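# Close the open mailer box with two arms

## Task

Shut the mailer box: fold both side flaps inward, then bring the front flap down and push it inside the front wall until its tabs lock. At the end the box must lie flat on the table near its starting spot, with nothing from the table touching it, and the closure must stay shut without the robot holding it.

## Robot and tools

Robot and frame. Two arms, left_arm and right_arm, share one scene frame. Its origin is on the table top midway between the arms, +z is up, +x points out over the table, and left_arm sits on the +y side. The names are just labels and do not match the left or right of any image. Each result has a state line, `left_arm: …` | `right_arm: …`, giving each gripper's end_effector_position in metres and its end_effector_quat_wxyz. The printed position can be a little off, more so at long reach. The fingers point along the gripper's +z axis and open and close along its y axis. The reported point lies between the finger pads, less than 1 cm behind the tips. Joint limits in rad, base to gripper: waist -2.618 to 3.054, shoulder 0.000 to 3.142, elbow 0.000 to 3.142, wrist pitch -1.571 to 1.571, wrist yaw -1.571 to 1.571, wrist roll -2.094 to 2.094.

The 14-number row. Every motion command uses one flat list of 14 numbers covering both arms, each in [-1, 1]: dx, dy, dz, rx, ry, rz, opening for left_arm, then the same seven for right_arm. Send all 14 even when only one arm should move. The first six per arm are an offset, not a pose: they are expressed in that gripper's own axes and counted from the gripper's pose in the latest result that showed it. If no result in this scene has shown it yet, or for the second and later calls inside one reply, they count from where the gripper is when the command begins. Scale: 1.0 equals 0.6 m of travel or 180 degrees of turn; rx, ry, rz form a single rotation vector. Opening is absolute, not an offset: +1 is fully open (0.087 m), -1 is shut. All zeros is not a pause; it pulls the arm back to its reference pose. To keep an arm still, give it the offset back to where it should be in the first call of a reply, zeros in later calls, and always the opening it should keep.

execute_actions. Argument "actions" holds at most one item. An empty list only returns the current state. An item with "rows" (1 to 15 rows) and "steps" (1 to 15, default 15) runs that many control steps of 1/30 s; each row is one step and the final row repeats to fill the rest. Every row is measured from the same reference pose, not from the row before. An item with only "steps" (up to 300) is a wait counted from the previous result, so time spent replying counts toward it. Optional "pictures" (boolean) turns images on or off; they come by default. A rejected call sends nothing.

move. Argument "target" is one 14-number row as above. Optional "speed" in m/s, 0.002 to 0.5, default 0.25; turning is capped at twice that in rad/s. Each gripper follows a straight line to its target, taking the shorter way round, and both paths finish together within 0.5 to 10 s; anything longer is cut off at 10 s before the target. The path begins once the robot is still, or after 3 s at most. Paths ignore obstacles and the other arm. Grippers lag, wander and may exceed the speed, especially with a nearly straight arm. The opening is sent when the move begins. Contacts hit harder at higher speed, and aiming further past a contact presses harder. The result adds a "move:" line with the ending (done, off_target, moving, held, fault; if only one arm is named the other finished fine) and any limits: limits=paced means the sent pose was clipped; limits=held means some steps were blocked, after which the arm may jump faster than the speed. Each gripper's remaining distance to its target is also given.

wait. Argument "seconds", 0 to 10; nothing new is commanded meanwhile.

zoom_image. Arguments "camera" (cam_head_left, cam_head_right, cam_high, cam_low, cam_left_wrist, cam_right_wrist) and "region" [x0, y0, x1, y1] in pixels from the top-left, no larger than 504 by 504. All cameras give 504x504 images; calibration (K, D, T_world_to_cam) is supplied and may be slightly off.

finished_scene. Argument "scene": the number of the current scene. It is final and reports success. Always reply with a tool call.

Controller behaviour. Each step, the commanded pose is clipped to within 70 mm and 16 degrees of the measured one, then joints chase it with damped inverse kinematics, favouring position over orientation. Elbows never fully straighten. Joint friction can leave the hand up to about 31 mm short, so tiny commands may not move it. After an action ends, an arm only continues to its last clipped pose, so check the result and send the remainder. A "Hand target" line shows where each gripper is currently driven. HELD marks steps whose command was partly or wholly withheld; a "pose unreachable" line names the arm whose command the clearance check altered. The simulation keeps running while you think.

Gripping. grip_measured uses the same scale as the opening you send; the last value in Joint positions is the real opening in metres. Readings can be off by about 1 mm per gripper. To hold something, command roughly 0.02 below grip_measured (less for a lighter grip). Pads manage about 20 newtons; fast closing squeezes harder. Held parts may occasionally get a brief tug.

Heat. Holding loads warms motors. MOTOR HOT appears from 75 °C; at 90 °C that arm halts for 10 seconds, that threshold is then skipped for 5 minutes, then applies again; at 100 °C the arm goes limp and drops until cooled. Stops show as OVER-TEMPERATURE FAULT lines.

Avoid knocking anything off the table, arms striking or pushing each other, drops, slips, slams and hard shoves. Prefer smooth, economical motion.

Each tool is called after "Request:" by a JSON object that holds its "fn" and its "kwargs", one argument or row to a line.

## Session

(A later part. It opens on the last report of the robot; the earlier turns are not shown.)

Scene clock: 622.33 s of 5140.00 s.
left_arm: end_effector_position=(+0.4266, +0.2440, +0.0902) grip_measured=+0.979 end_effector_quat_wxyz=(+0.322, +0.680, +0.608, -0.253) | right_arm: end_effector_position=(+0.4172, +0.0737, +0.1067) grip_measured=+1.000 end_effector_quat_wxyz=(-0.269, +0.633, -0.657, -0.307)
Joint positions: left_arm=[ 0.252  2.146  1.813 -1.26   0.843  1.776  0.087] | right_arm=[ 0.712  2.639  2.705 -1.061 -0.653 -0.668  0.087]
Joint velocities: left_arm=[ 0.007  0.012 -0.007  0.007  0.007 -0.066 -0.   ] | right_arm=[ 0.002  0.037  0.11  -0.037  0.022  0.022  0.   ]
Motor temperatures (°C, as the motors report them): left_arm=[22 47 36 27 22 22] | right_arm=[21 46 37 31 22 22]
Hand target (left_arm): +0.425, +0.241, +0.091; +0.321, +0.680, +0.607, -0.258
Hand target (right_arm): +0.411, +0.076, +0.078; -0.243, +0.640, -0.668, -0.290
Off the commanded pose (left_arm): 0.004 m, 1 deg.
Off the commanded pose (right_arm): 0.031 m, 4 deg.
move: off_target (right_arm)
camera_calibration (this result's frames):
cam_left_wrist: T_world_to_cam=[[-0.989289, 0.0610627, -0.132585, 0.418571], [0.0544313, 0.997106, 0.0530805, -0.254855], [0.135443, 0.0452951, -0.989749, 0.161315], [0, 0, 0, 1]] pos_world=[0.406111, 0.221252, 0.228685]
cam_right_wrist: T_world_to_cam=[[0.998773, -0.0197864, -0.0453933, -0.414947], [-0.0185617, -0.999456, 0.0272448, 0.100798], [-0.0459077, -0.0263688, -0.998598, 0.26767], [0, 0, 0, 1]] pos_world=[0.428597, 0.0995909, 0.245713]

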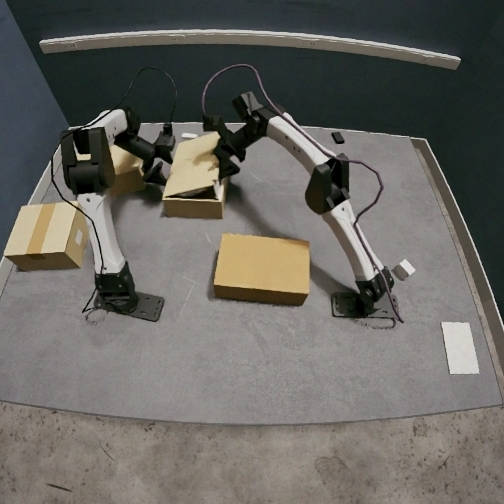

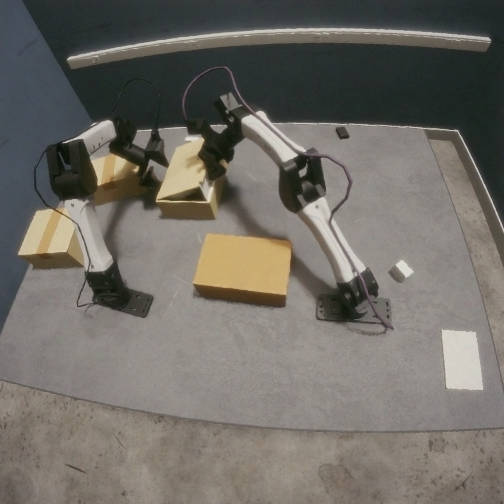

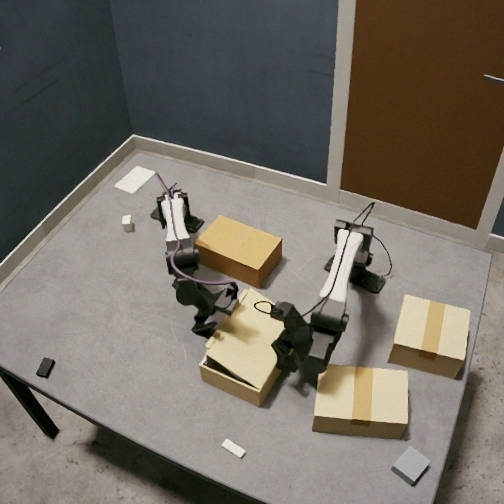

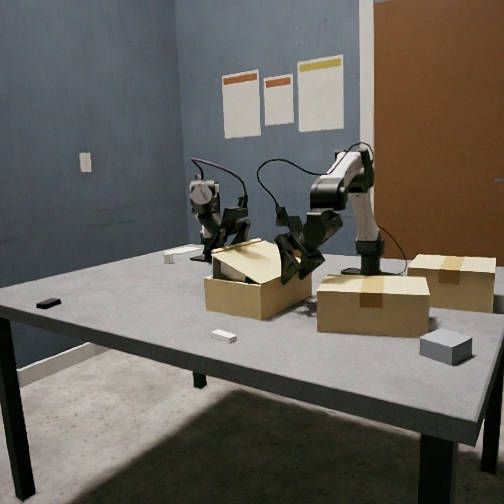

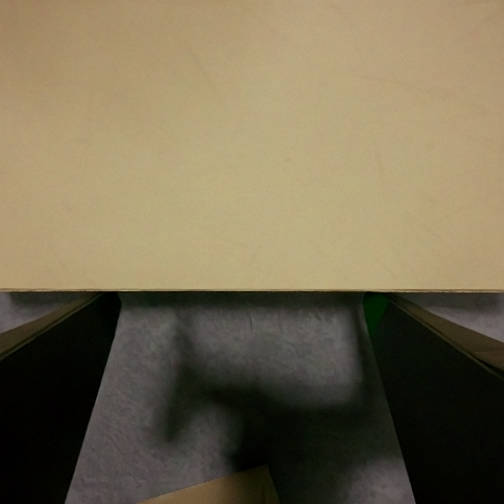

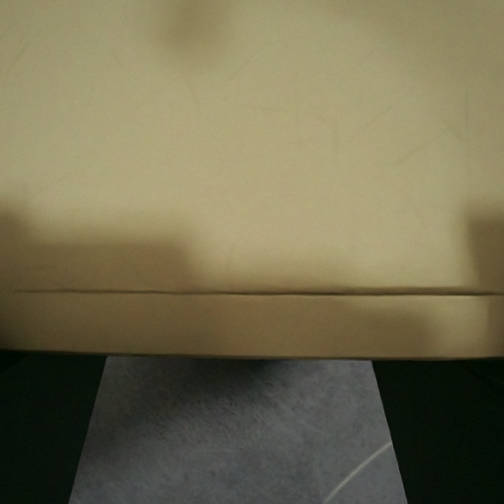

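Request:
{"fn": "move", "kwargs": {
  "target": [-0.06,0,-0.05,0,0,0,1, 0.02,0,0.01,0,-0.08,0,1],
  "speed": 0.05
}}

Request:
{"fn": "move", "kwargs": {
  "target": [-0.06,0,0.085,0,0,0,1, 0.01,0,0,0,0,0,1],
  "speed": 0.05
}}

Scene clock: 628.40 s of 5140.00 s.
left_arm: end_effector_position=(+0.4229, +0.2442, +0.1311) grip_measured=+0.979 end_effector_quat_wxyz=(+0.323, +0.680, +0.608, -0.251) | right_arm: end_effector_position=(+0.4167, +0.0762, +0.1021) grip_measured=+1.000 end_effector_quat_wxyz=(-0.360, +0.599, -0.603, -0.384)
Joint positions: left_arm=[ 0.253  2.121  1.936 -1.404  0.842  1.775  0.087] | right_arm=[ 0.665  2.344  1.963 -0.347 -0.837 -0.551  0.087]
Joint velocities: left_arm=[ 0.007 -0.007  0.017 -0.066 -0.022  0.022  0.001] | right_arm=[-0.007 -0.022 -0.007 -0.007 -0.066  0.11   0.   ]
Motor temperatures (°C, as the motors report them): left_arm=[22 47 37 27 22 22] | right_arm=[21 47 37 30 22 22]
Hand target (left_arm): +0.421, +0.242, +0.137; +0.322, +0.680, +0.608, -0.253
Hand target (right_arm): +0.415, +0.070, +0.093; -0.350, +0.590, -0.618, -0.383
Off the commanded pose (left_arm): 0.006 m, 0 deg.
Off the commanded pose (right_arm): 0.010 m, 2 deg.
After step 90, 0.27 s passed at rest.
move: done
camera_calibration (this result's frames):
cam_left_wrist: T_world_to_cam=[[-0.988732, 0.0599795, -0.137152, 0.420957], [0.0529277, 0.99711, 0.0545004, -0.256502], [0.140025, 0.0466272, -0.98905, 0.200007], [0, 0, 0, 1]] pos_world=[0.401784, 0.221186, 0.269531]
cam_right_wrist: T_world_to_cam=[[0.999864, -0.00283987, -0.0162642, -0.419371], [-0.0066516, -0.970901, -0.239389, 0.123499], [-0.0151111, 0.239465, -0.970787, 0.227183], [0, 0, 0, 1]] pos_world=[0.423568, 0.0643116, 0.24329]

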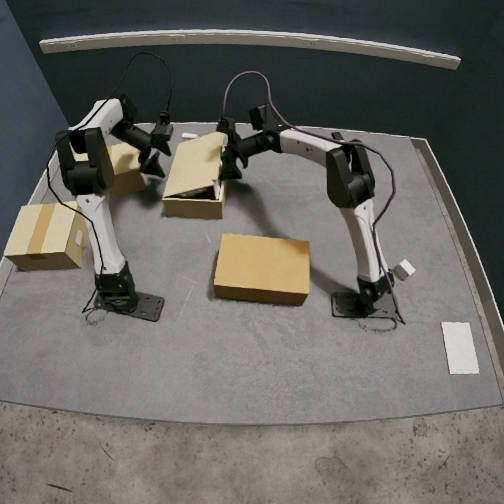

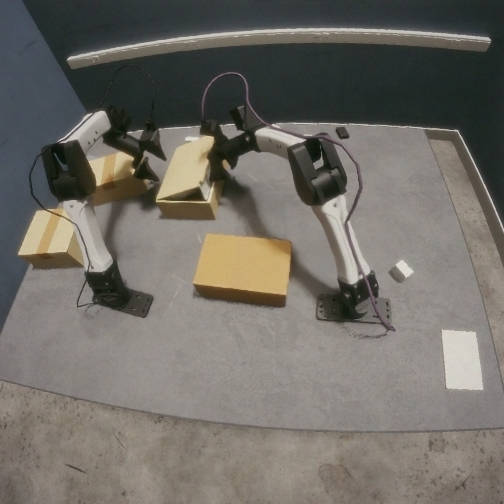

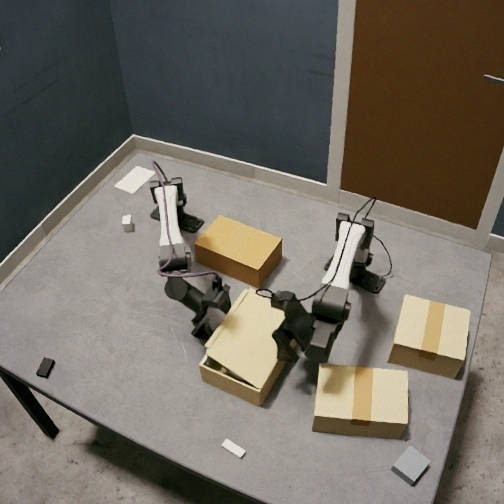

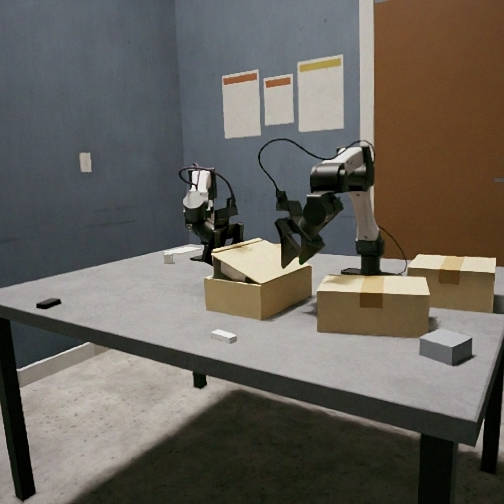

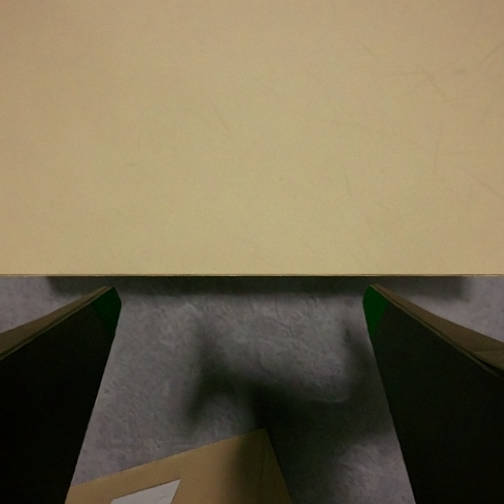

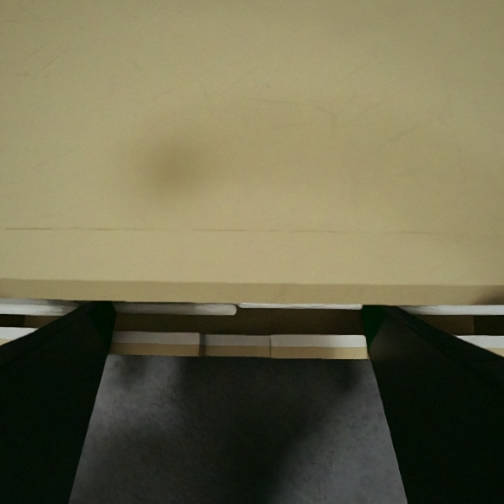

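Scene clock: 629.97 s of 5140.00 s.
left_arm: end_effector_position=(+0.4213, +0.1905, +0.1313) grip_measured=+0.979 end_effector_quat_wxyz=(+0.323, +0.677, +0.613, -0.250) | right_arm: end_effector_position=(+0.4200, +0.0738, +0.1025) grip_measured=+1.000 end_effector_quat_wxyz=(-0.363, +0.598, -0.604, -0.382)
Joint positions: left_arm=[ 0.12   2.054  1.834 -1.211  0.832  1.561  0.087] | right_arm=[ 0.659  2.344  1.963 -0.344 -0.837 -0.551  0.087]
Joint velocities: left_arm=[-0.017  0.017 -0.012 -0.037  0.007 -0.168 -0.   ] | right_arm=[ 0.002  0.012 -0.007  0.022  0.022 -0.051  0.   ]
Motor temperatures (°C, as the motors report them): left_arm=[22 47 37 27 22 22] | right_arm=[21 47 37 30 22 22]
Hand target (left_arm): +0.421, +0.182, +0.124; +0.323, +0.680, +0.607, -0.253
Hand target (right_arm): +0.417, +0.073, +0.097; -0.360, +0.599, -0.603, -0.384
Off the commanded pose (left_arm): 0.011 m, 1 deg.
Off the commanded pose (right_arm): 0.007 m, 0 deg.
move: off_target (left_arm)
camera_calibration (this result's frames):
cam_left_wrist: T_world_to_cam=[[-0.989708, 0.0490648, -0.13443, 0.42472], [0.041875, 0.997563, 0.0558009, -0.19853], [0.13684, 0.0495973, -0.989351, 0.203741], [0, 0, 0, 1]] pos_world=[0.400782, 0.167102, 0.269744]
cam_right_wrist: T_world_to_cam=[[0.999861, -0.00958572, -0.0136381, -0.422417], [-0.0125901, -0.970461, -0.240927, 0.123902], [-0.0109258, 0.241066, -0.970447, 0.226257], [0, 0, 0, 1]] pos_world=[0.42639, 0.0616502, 0.243661]

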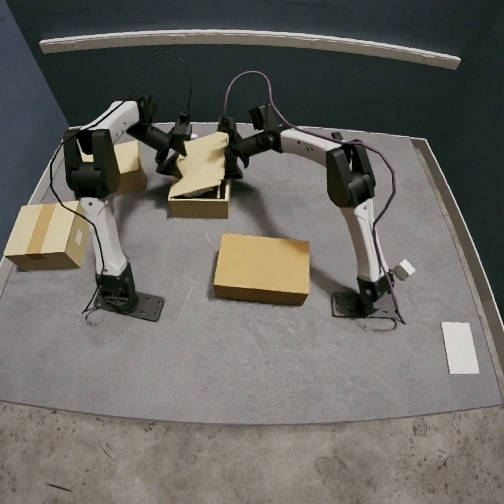

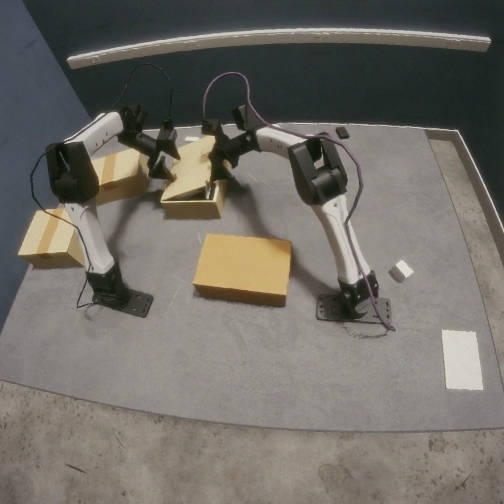

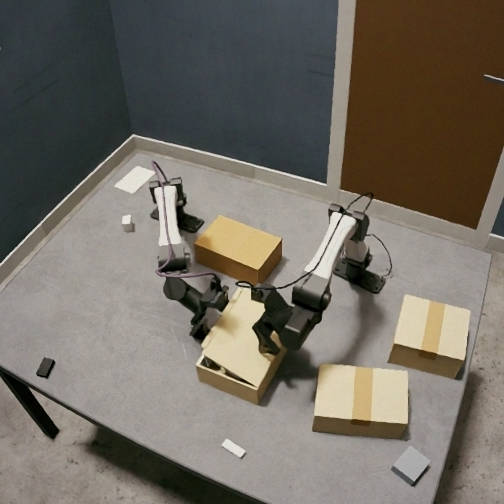

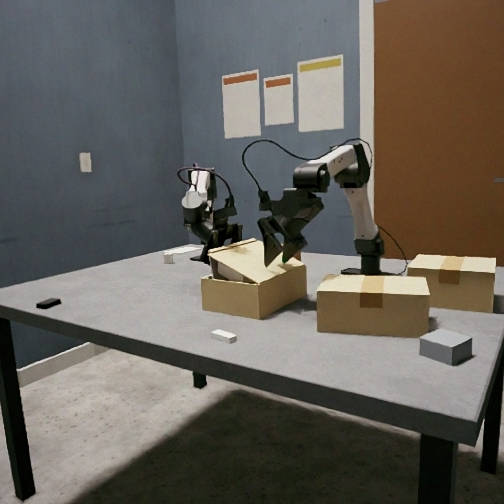

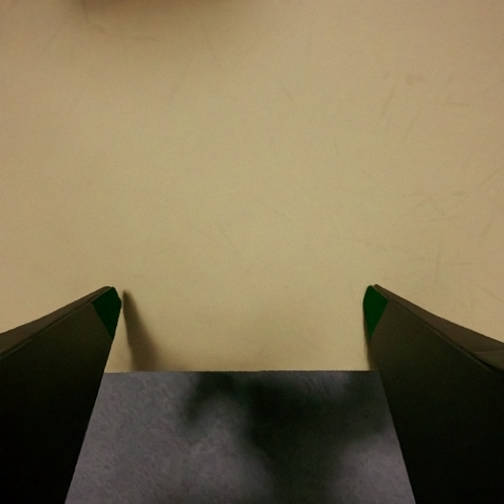

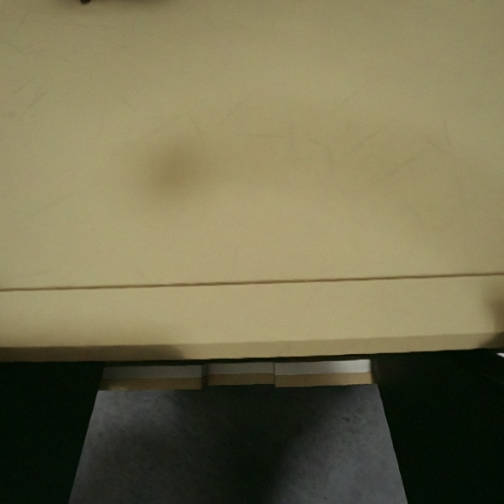

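Request:
{"fn": "move", "kwargs": {
  "target": [0,0,0,0,0,0,1, 0.04,0,0.015,0,0,0,1],
  "speed": 0.04
}}

Request:
{"fn": "move", "kwargs": {
  "target": [-0.1,0,0.025,0,0,0,1, 0,0,0,0,0,0,1],
  "speed": 0.06
}}

Request:
{"fn": "move", "kwargs": {
  "target": [0.045,0,0.04,0,0,0,1, 0,0,0,0,0,0,1],
  "speed": 0.04
}}

Scene clock: 634.70 s of 5140.00 s.
left_arm: end_effector_position=(+0.4213, +0.1907, +0.1312) grip_measured=+0.979 end_effector_quat_wxyz=(+0.322, +0.676, +0.614, -0.250) | right_arm: end_effector_position=(+0.4212, +0.0762, +0.0957) grip_measured=+1.000 end_effector_quat_wxyz=(-0.377, +0.600, -0.591, -0.386)
Joint positions: left_arm=[ 0.12   2.054  1.834 -1.21   0.831  1.556  0.087] | right_arm=[ 0.657  2.344  1.912 -0.259 -0.853 -0.553  0.087]
Joint velocities: left_arm=[-0.002 -0.027 -0.007  0.037  0.022 -0.022 -0.001] | right_arm=[ 0.007 -0.002 -0.017  0.007 -0.037 -0.081  0.   ]
Motor temperatures (°C, as the motors report them): left_arm=[22 47 36 27 22 22] | right_arm=[21 48 37 31 22 22]
Hand target (left_arm): +0.421, +0.190, +0.131; +0.323, +0.677, +0.613, -0.250
Hand target (right_arm): +0.419, +0.071, +0.077; -0.363, +0.598, -0.604, -0.382
Off the commanded pose (left_arm): 0.000 m, 0 deg.
Off the commanded pose (right_arm): 0.019 m, 2 deg.
After step 90, 0.83 s passed at rest.
move: off_target (right_arm)
camera_calibration (this result's frames):
cam_left_wrist: T_world_to_cam=[[-0.990253, 0.0457357, -0.131554, 0.425172], [0.038522, 0.997638, 0.056867, -0.197488], [0.133845, 0.051245, -0.989677, 0.204565], [0, 0, 0, 1]] pos_world=[0.401256, 0.167093, 0.269617]
cam_right_wrist: T_world_to_cam=[[0.999945, 0.00221993, 0.0102348, -0.426854], [0.00488959, -0.963183, -0.2688, 0.119302], [0.0092613, 0.268836, -0.963142, 0.20787], [0, 0, 0, 1]] pos_world=[0.424322, 0.0599745, 0.236645]

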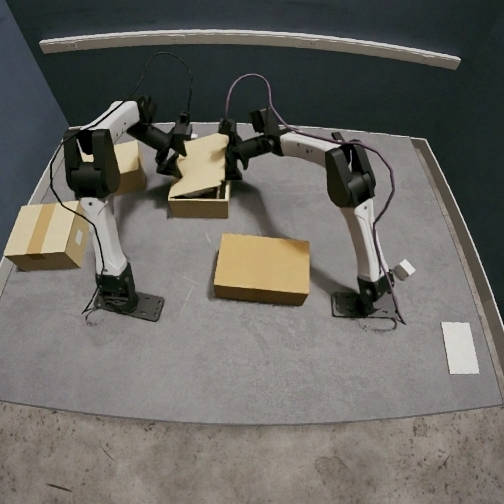

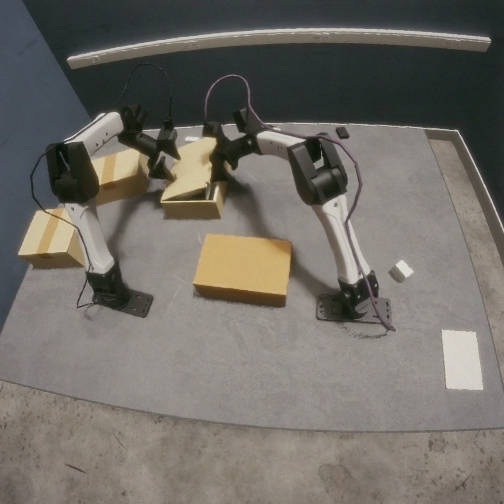

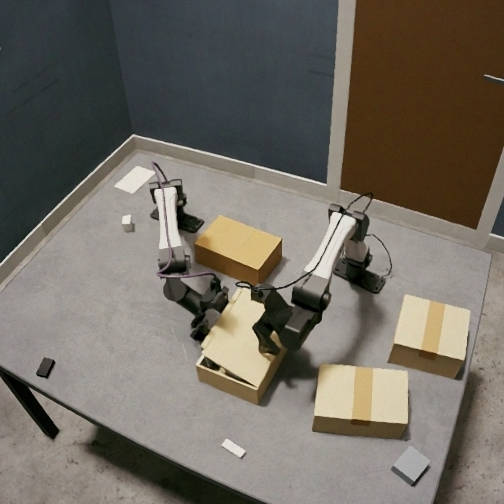

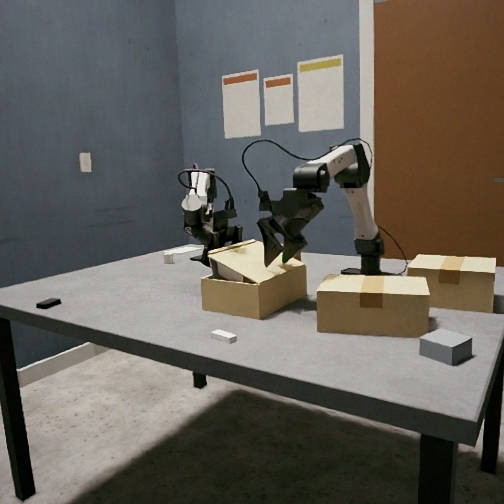

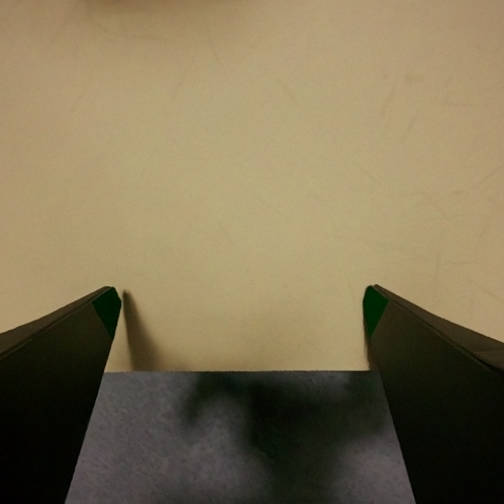

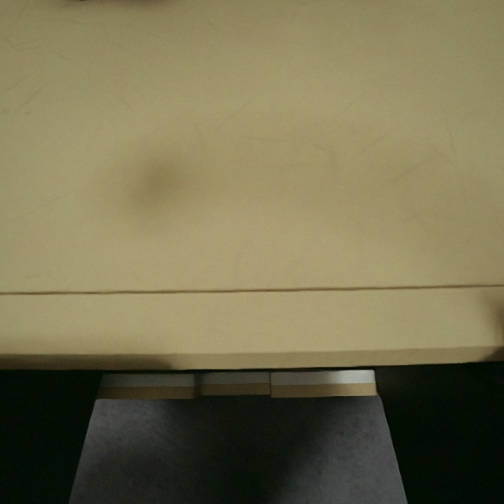

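Scene clock: 636.03 s of 5140.00 s.
left_arm: end_effector_position=(+0.4111, +0.1404, +0.1603) grip_measured=+0.979 end_effector_quat_wxyz=(+0.317, +0.672, +0.616, -0.262) | right_arm: end_effector_position=(+0.4211, +0.0764, +0.0961) grip_measured=+1.000 end_effector_quat_wxyz=(-0.377, +0.601, -0.590, -0.386)
Joint positions: left_arm=[-0.002  2.028  1.902 -1.203  0.82   1.383  0.087] | right_arm=[ 0.657  2.344  1.912 -0.257 -0.855 -0.553  0.087]
Joint velocities: left_arm=[ 0.002  0.027  0.007  0.022  0.007 -0.051 -0.001] | right_arm=[ 0.012 -0.012  0.002 -0.066  0.037 -0.066  0.   ]
Motor temperatures (°C, as the motors report them): left_arm=[22 47 36 27 22 22] | right_arm=[21 48 37 31 22 22]
Hand target (left_arm): +0.415, +0.139, +0.165; +0.323, +0.675, +0.614, -0.251
Hand target (right_arm): +0.421, +0.076, +0.096; -0.377, +0.600, -0.591, -0.386
Off the commanded pose (left_arm): 0.006 m, 2 deg.
Off the commanded pose (right_arm): 0.000 m, 0 deg.
move: done
camera_calibration (this result's frames):
cam_left_wrist: T_world_to_cam=[[-0.993121, 0.0492726, -0.106218, 0.417891], [0.0445099, 0.997914, 0.0467535, -0.14944], [0.1083, 0.0417042, -0.993243, 0.249733], [0, 0, 0, 1]] pos_world=[0.394622, 0.118122, 0.29942]
cam_right_wrist: T_world_to_cam=[[0.999932, 0.00366858, 0.0111044, -0.427008], [0.00653903, -0.962611, -0.270808, 0.119134], [0.00969578, 0.270862, -0.962569, 0.20779], [0, 0, 0, 1]] pos_world=[0.424185, 0.0599642, 0.237017]

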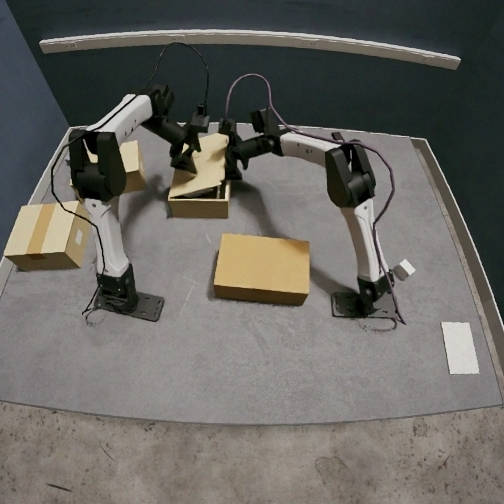

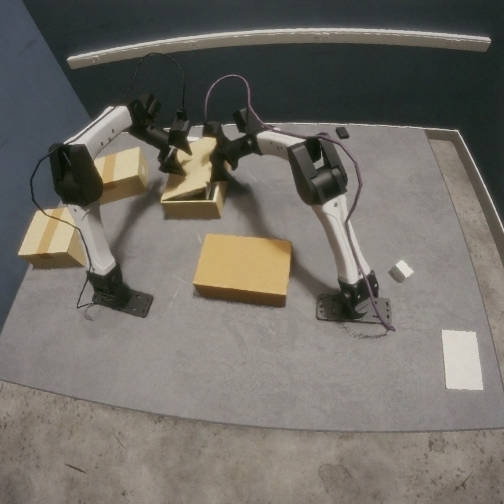

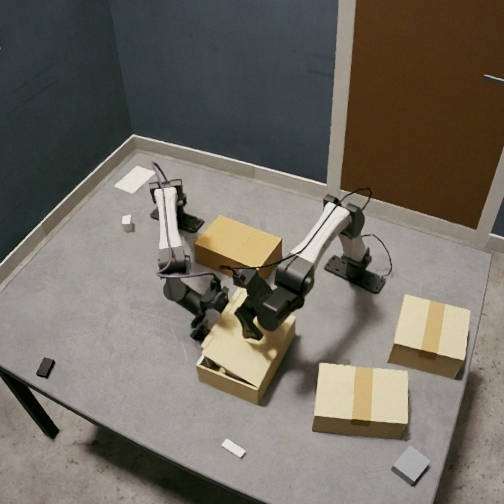

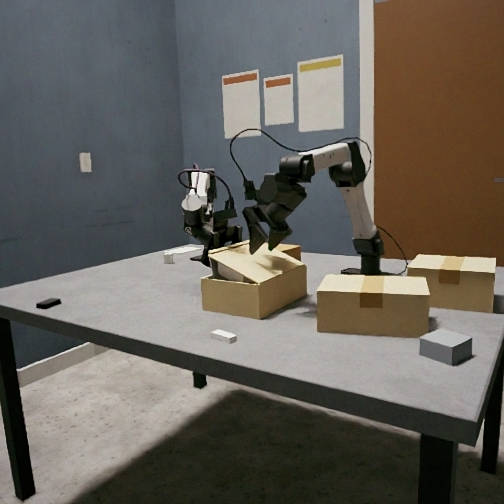

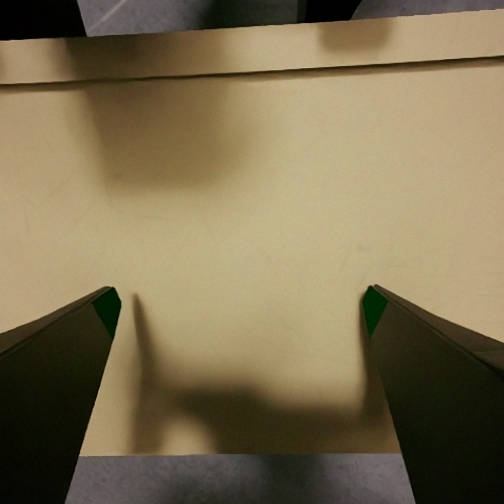

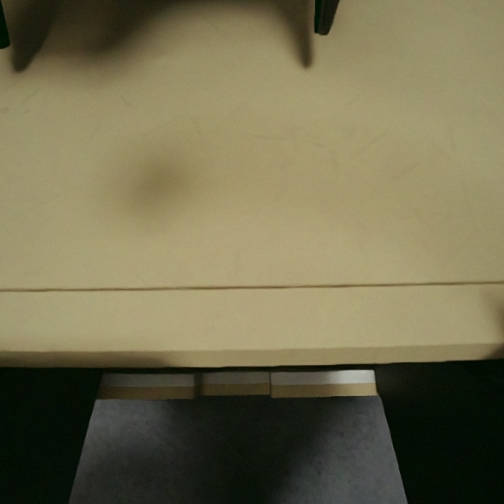

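Scene clock: 637.17 s of 5140.00 s.
left_arm: end_effector_position=(+0.4117, +0.1397, +0.1472) grip_measured=+0.979 end_effector_quat_wxyz=(+0.329, +0.669, +0.612, -0.266) | right_arm: end_effector_position=(+0.4213, +0.0765, +0.0963) grip_measured=+1.000 end_effector_quat_wxyz=(-0.379, +0.603, -0.587, -0.385)
Joint positions: left_arm=[ 0.005  2.01   1.812 -1.114  0.844  1.38   0.087] | right_arm=[ 0.657  2.344  1.912 -0.257 -0.856 -0.562  0.087]
Joint velocities: left_arm=[-0.002  0.017 -0.007 -0.007  0.066  0.051  0.   ] | right_arm=[-0.007  0.012  0.002 -0.051  0.007  0.022  0.   ]
Motor temperatures (°C, as the motors report them): left_arm=[22 47 36 27 22 22] | right_arm=[21 48 37 31 22 22]
Hand target (left_arm): +0.414, +0.141, +0.125; +0.316, +0.673, +0.616, -0.262
Hand target (right_arm): +0.421, +0.076, +0.096; -0.377, +0.601, -0.590, -0.386
Off the commanded pose (left_arm): 0.023 m, 2 deg.
Off the commanded pose (right_arm): 0.000 m, 1 deg.
move: off_target (left_arm)
camera_calibration (this result's frames):
cam_left_wrist: T_world_to_cam=[[-0.992136, 0.0437674, -0.117264, 0.419133], [0.0415259, 0.998906, 0.0214919, -0.14333], [0.118076, 0.0164534, -0.992868, 0.236146], [0, 0, 0, 1]] pos_world=[0.393906, 0.120943, 0.286691]
cam_right_wrist: T_world_to_cam=[[0.999792, 0.00848923, 0.0185252, -0.42817], [0.0132046, -0.962302, -0.271664, 0.116505], [0.0155206, 0.271852, -0.962214, 0.205311], [0, 0, 0, 1]] pos_world=[0.423356, 0.0599333, 0.237135]

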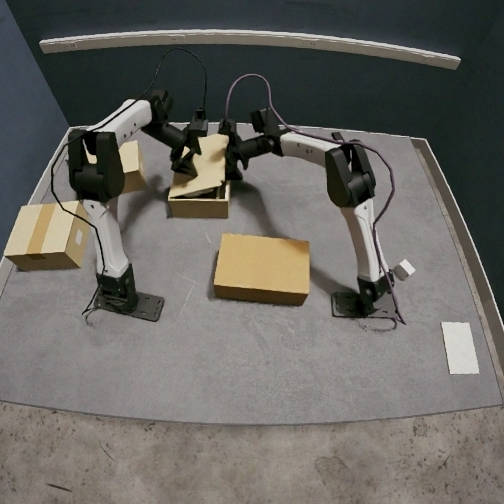

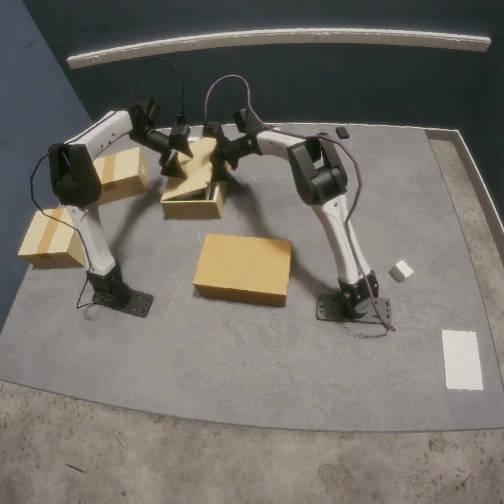

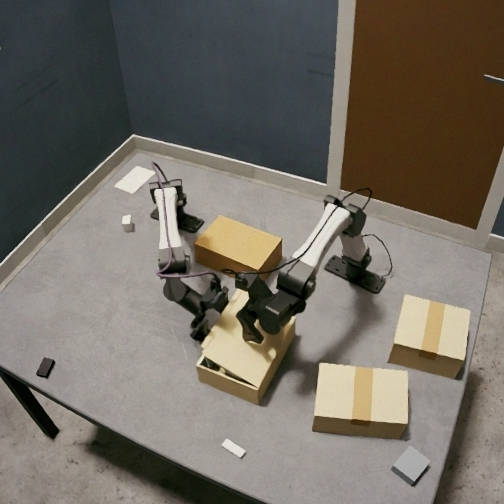

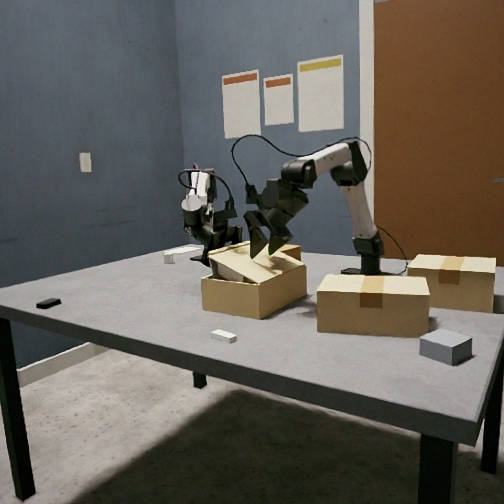

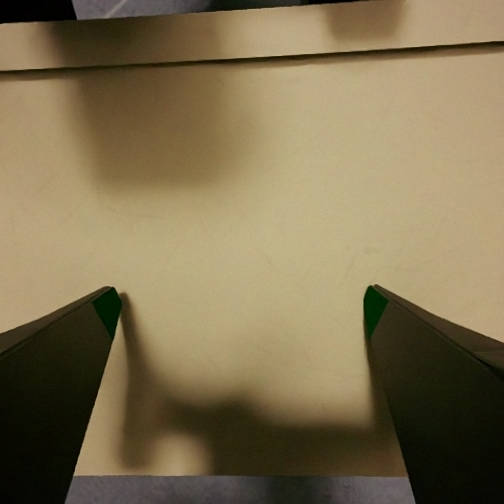

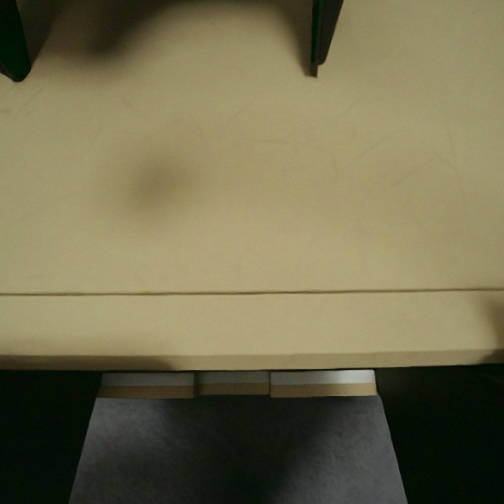

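Lid on fingers. Withdraw right slowly while left presses.

Request:
{"fn": "move", "kwargs": {
  "target": [0.035,0,0.03,0,0,0,1, 0,0,-0.045,0,0,0,1],
  "speed": 0.02
}}

Scene clock: 639.97 s of 5140.00 s.
left_arm: end_effector_position=(+0.4140, +0.1309, +0.1455) grip_measured=+0.979 end_effector_quat_wxyz=(+0.353, +0.663, +0.597, -0.282) | right_arm: end_effector_position=(+0.4214, +0.0605, +0.0984) grip_measured=+1.000 end_effector_quat_wxyz=(-0.376, +0.603, -0.586, -0.389)
Joint positions: left_arm=[ 0.006  2.005  1.767 -1.043  0.906  1.374  0.087] | right_arm=[ 0.629  2.313  1.873 -0.276 -0.885 -0.591  0.087]
Joint velocities: left_arm=[ 0.017 -0.017  0.002 -0.051 -0.051 -0.051 -0.   ] | right_arm=[-0.012 -0.002 -0.002  0.022  0.037 -0.022  0.   ]
Motor temperatures (°C, as the motors report them): left_arm=[22 47 36 27 22 22] | right_arm=[21 49 37 31 22 22]
Hand target (left_arm): +0.414, +0.140, +0.121; +0.328, +0.669, +0.611, -0.267
Hand target (right_arm): +0.421, +0.052, +0.107; -0.379, +0.603, -0.587, -0.386
Off the commanded pose (left_arm): 0.027 m, 4 deg.
Off the commanded pose (right_arm): 0.012 m, 1 deg.
move: off_target (left_arm, right_arm)
camera_calibration (this result's frames):
cam_left_wrist: T_world_to_cam=[[-0.989683, 0.0467699, -0.135429, 0.422831], [0.0528495, 0.997734, -0.0416473, -0.13], [0.133174, -0.048375, -0.989911, 0.236135], [0, 0, 0, 1]] pos_world=[0.393891, 0.121353, 0.285602]
cam_right_wrist: T_world_to_cam=[[0.999837, 0.0139945, 0.0114283, -0.42788], [0.016578, -0.962079, -0.272267, 0.100274], [0.00718467, 0.272412, -0.962154, 0.215237], [0, 0, 0, 1]] pos_world=[0.424601, 0.0438266, 0.239283]

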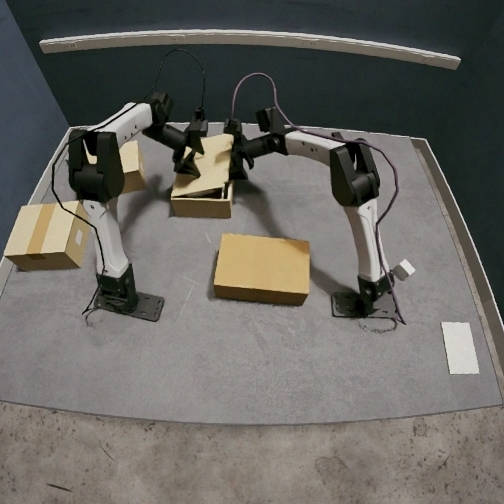

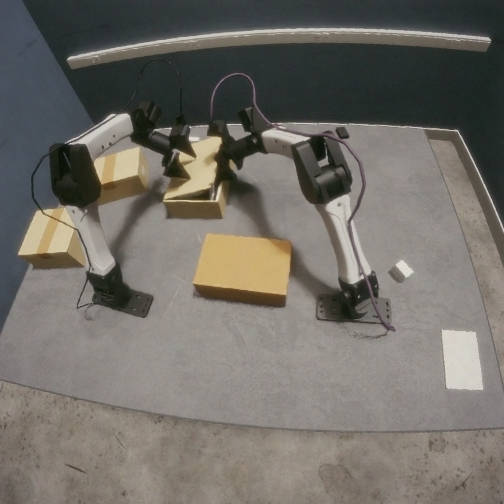

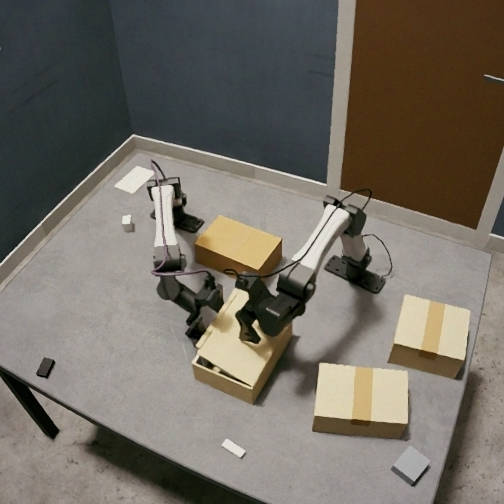

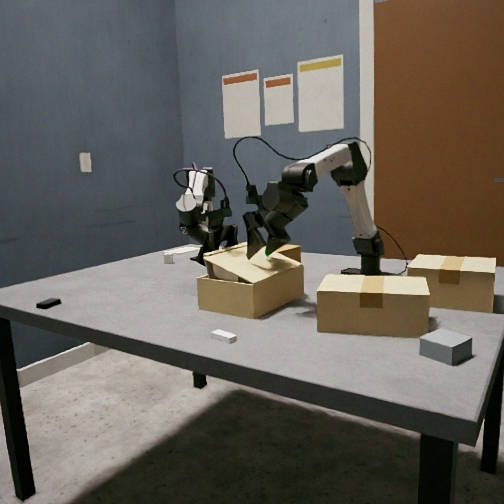

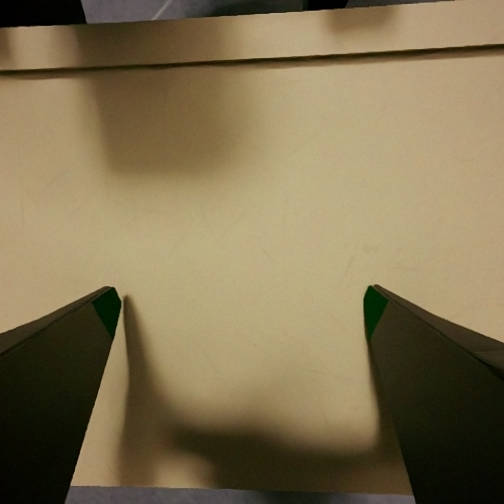

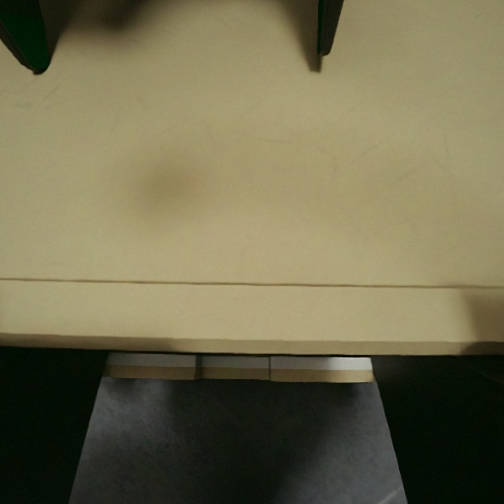

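Request:
{"fn": "move", "kwargs": {
  "target": [0,0,0,0,0,0,1, 0,0,-0.04,0,0,0,1],
  "speed": 0.02
}}

Request:
{"fn": "move", "kwargs": {
  "target": [0.04,0,0.02,0,0,0,1, 0,0,0,0,0,0,1],
  "speed": 0.03
}}

Scene clock: 643.17 s of 5140.00 s.
left_arm: end_effector_position=(+0.4132, +0.1294, +0.1479) grip_measured=+0.979 end_effector_quat_wxyz=(+0.357, +0.662, +0.594, -0.286) | right_arm: end_effector_position=(+0.4232, +0.0464, +0.1039) grip_measured=+1.000 end_effector_quat_wxyz=(-0.376, +0.604, -0.584, -0.391)
Joint positions: left_arm=[ 0.006  2.002  1.767 -1.043  0.918  1.372  0.087] | right_arm=[ 0.601  2.287  1.852 -0.301 -0.912 -0.619  0.087]
Joint velocities: left_arm=[-0.017 -0.002  0.002 -0.066 -0.022 -0.037  0.   ] | right_arm=[-0.002  0.007 -0.002  0.007  0.022  0.022  0.   ]
Motor temperatures (°C, as the motors report them): left_arm=[22 47 36 27 22 22] | right_arm=[21 49 37 31 22 22]
Hand target (left_arm): +0.414, +0.131, +0.145; +0.353, +0.663, +0.597, -0.282
Hand target (right_arm): +0.422, +0.039, +0.108; -0.376, +0.603, -0.586, -0.389
Off the commanded pose (left_arm): 0.003 m, 1 deg.
Off the commanded pose (right_arm): 0.009 m, 0 deg.
move: done
camera_calibration (this result's frames):
cam_left_wrist: T_world_to_cam=[[-0.989569, 0.0478742, -0.135871, 0.422246], [0.0555519, 0.997033, -0.053288, -0.127622], [0.132916, -0.0602801, -0.989292, 0.240144], [0, 0, 0, 1]] pos_world=[0.393012, 0.121504, 0.288143]
cam_right_wrist: T_world_to_cam=[[0.999762, 0.018544, 0.0114704, -0.429763], [0.0209998, -0.960477, -0.277565, 0.0867992], [0.00586989, 0.277739, -0.960639, 0.224504], [0, 0, 0, 1]] pos_world=[0.42652, 0.0289846, 0.244689]

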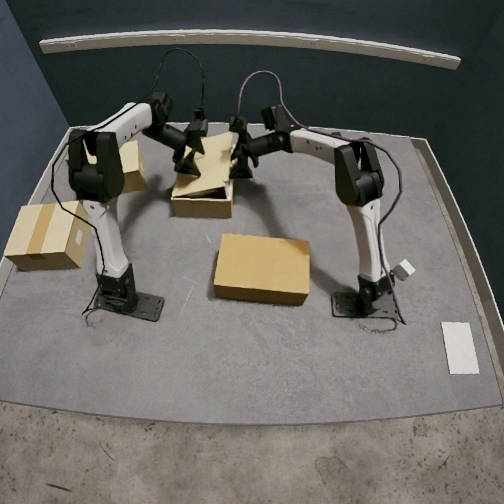

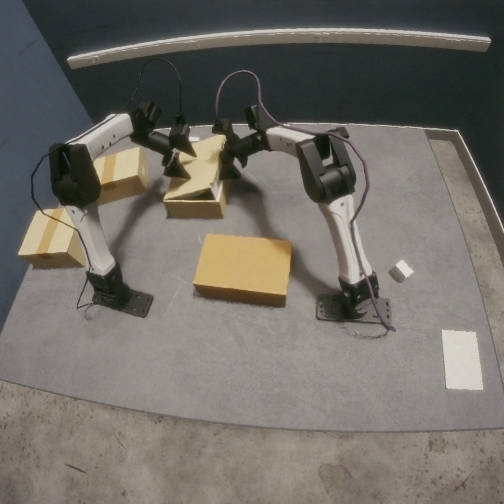

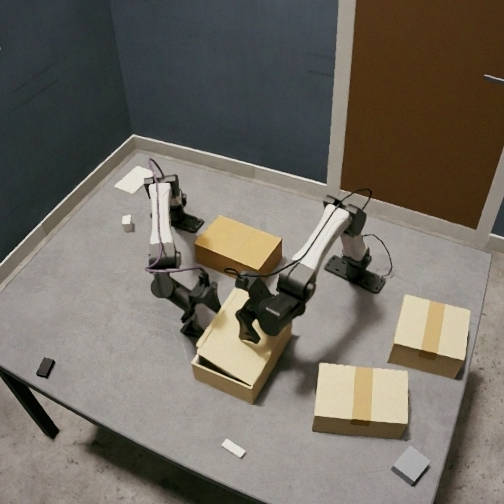

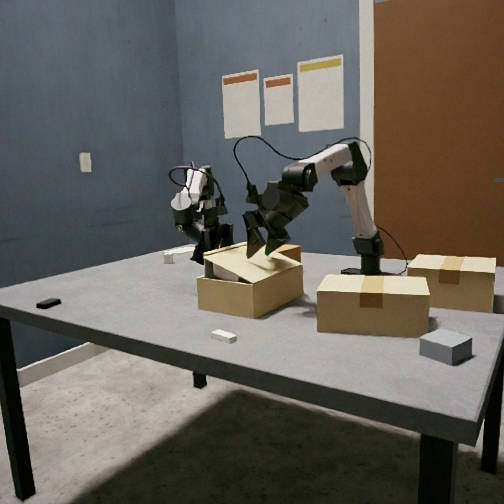

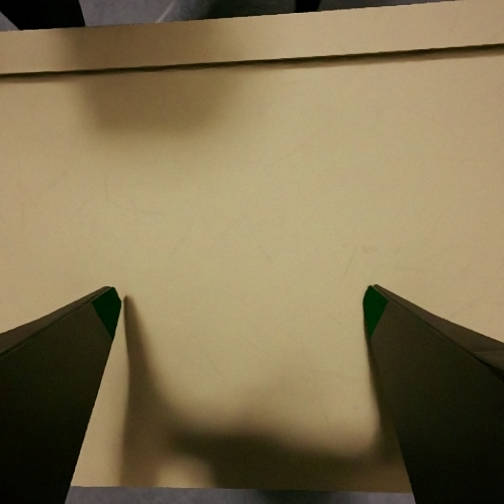

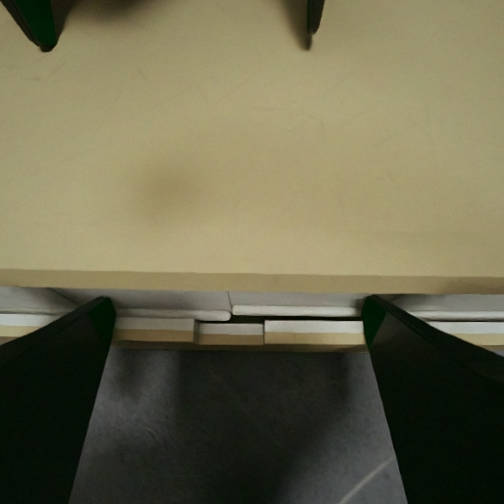

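Scene clock: 644.30 s of 5140.00 s.
left_arm: end_effector_position=(+0.4139, +0.1265, +0.1399) grip_measured=+0.979 end_effector_quat_wxyz=(+0.367, +0.662, +0.585, -0.292) | right_arm: end_effector_position=(+0.4232, +0.0464, +0.1039) grip_measured=+1.000 end_effector_quat_wxyz=(-0.376, +0.604, -0.584, -0.391)
Joint positions: left_arm=[ 0.008  2.002  1.722 -0.989  0.943  1.38   0.087] | right_arm=[ 0.601  2.287  1.852 -0.301 -0.912 -0.619  0.087]
Joint velocities: left_arm=[ 0.027  0.012 -0.007 -0.007  0.022  0.022  0.   ] | right_arm=[-0.007  0.007 -0.007 -0.007  0.007  0.037  0.   ]
Motor temperatures (°C, as the motors report them): left_arm=[22 47 36 27 22 22] | right_arm=[21 49 37 31 22 22]
Hand target (left_arm): +0.416, +0.134, +0.122; +0.356, +0.662, +0.594, -0.286
Hand target (right_arm): +0.423, +0.046, +0.104; -0.376, +0.604, -0.584, -0.391
Off the commanded pose (left_arm): 0.020 m, 2 deg.
Off the commanded pose (right_arm): 0.000 m, 0 deg.
move: off_target (left_arm)
camera_calibration (this result's frames):
cam_left_wrist: T_world_to_cam=[[-0.987478, 0.0544144, -0.148073, 0.422069], [0.0664165, 0.994789, -0.0773541, -0.126024], [0.143093, -0.08622, -0.985947, 0.23052], [0, 0, 0, 1]] pos_world=[0.392169, 0.122276, 0.280029]
cam_right_wrist: T_world_to_cam=[[0.999762, 0.018544, 0.0114704, -0.429763], [0.0209998, -0.960477, -0.277565, 0.0867992], [0.00586989, 0.277739, -0.960639, 0.224504], [0, 0, 0, 1]] pos_world=[0.42652, 0.0289846, 0.244689]

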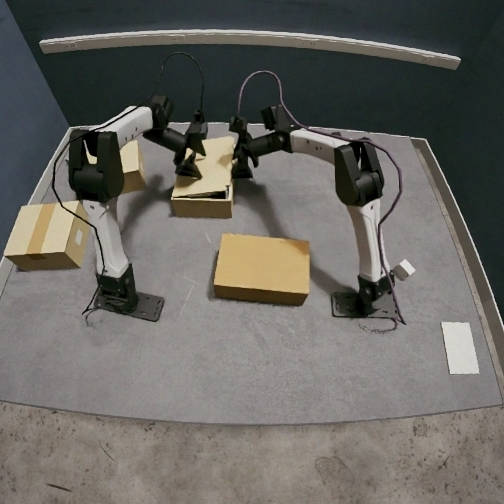

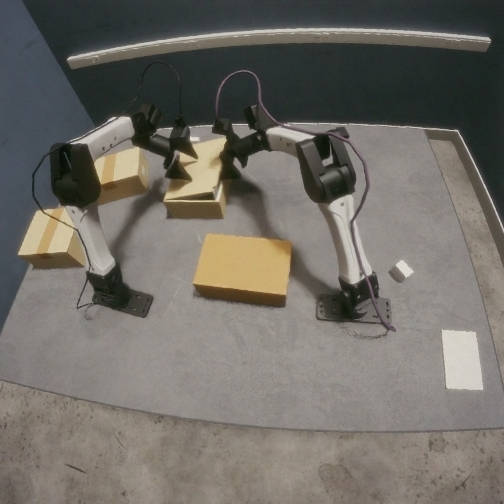

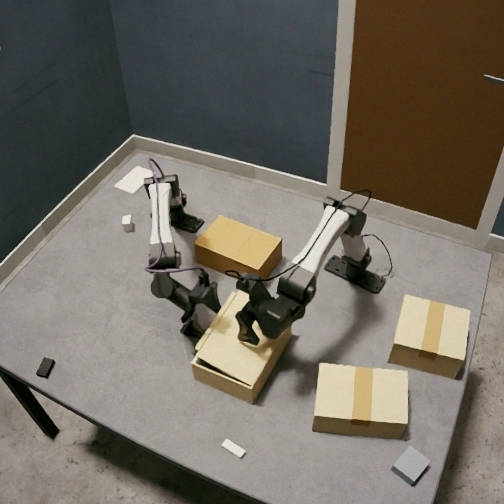

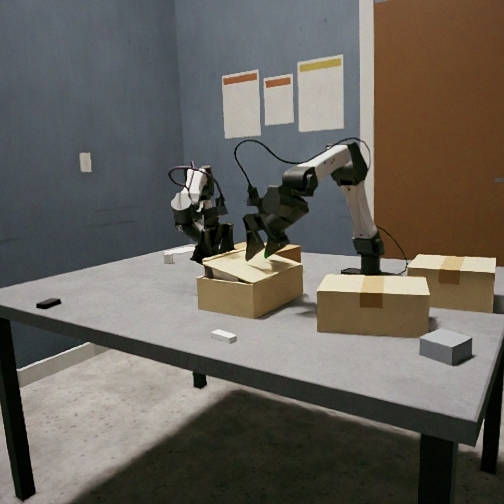

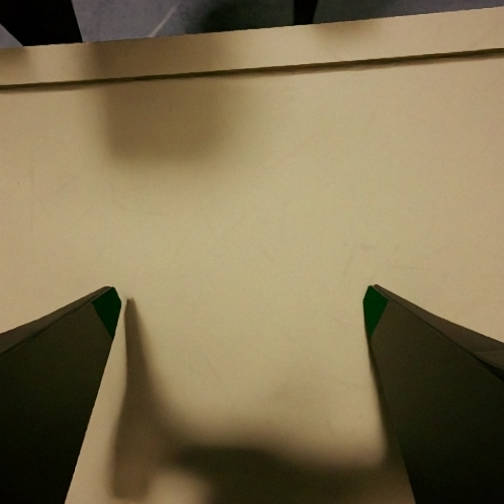

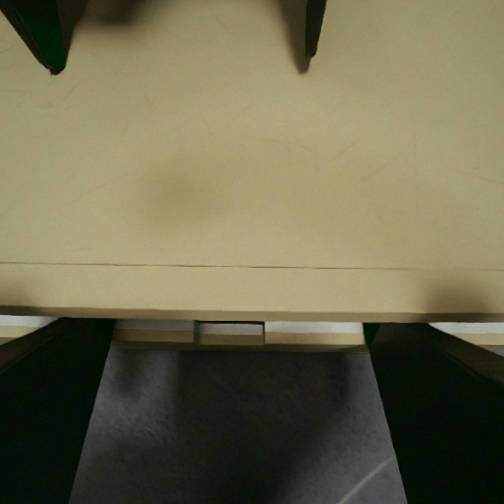

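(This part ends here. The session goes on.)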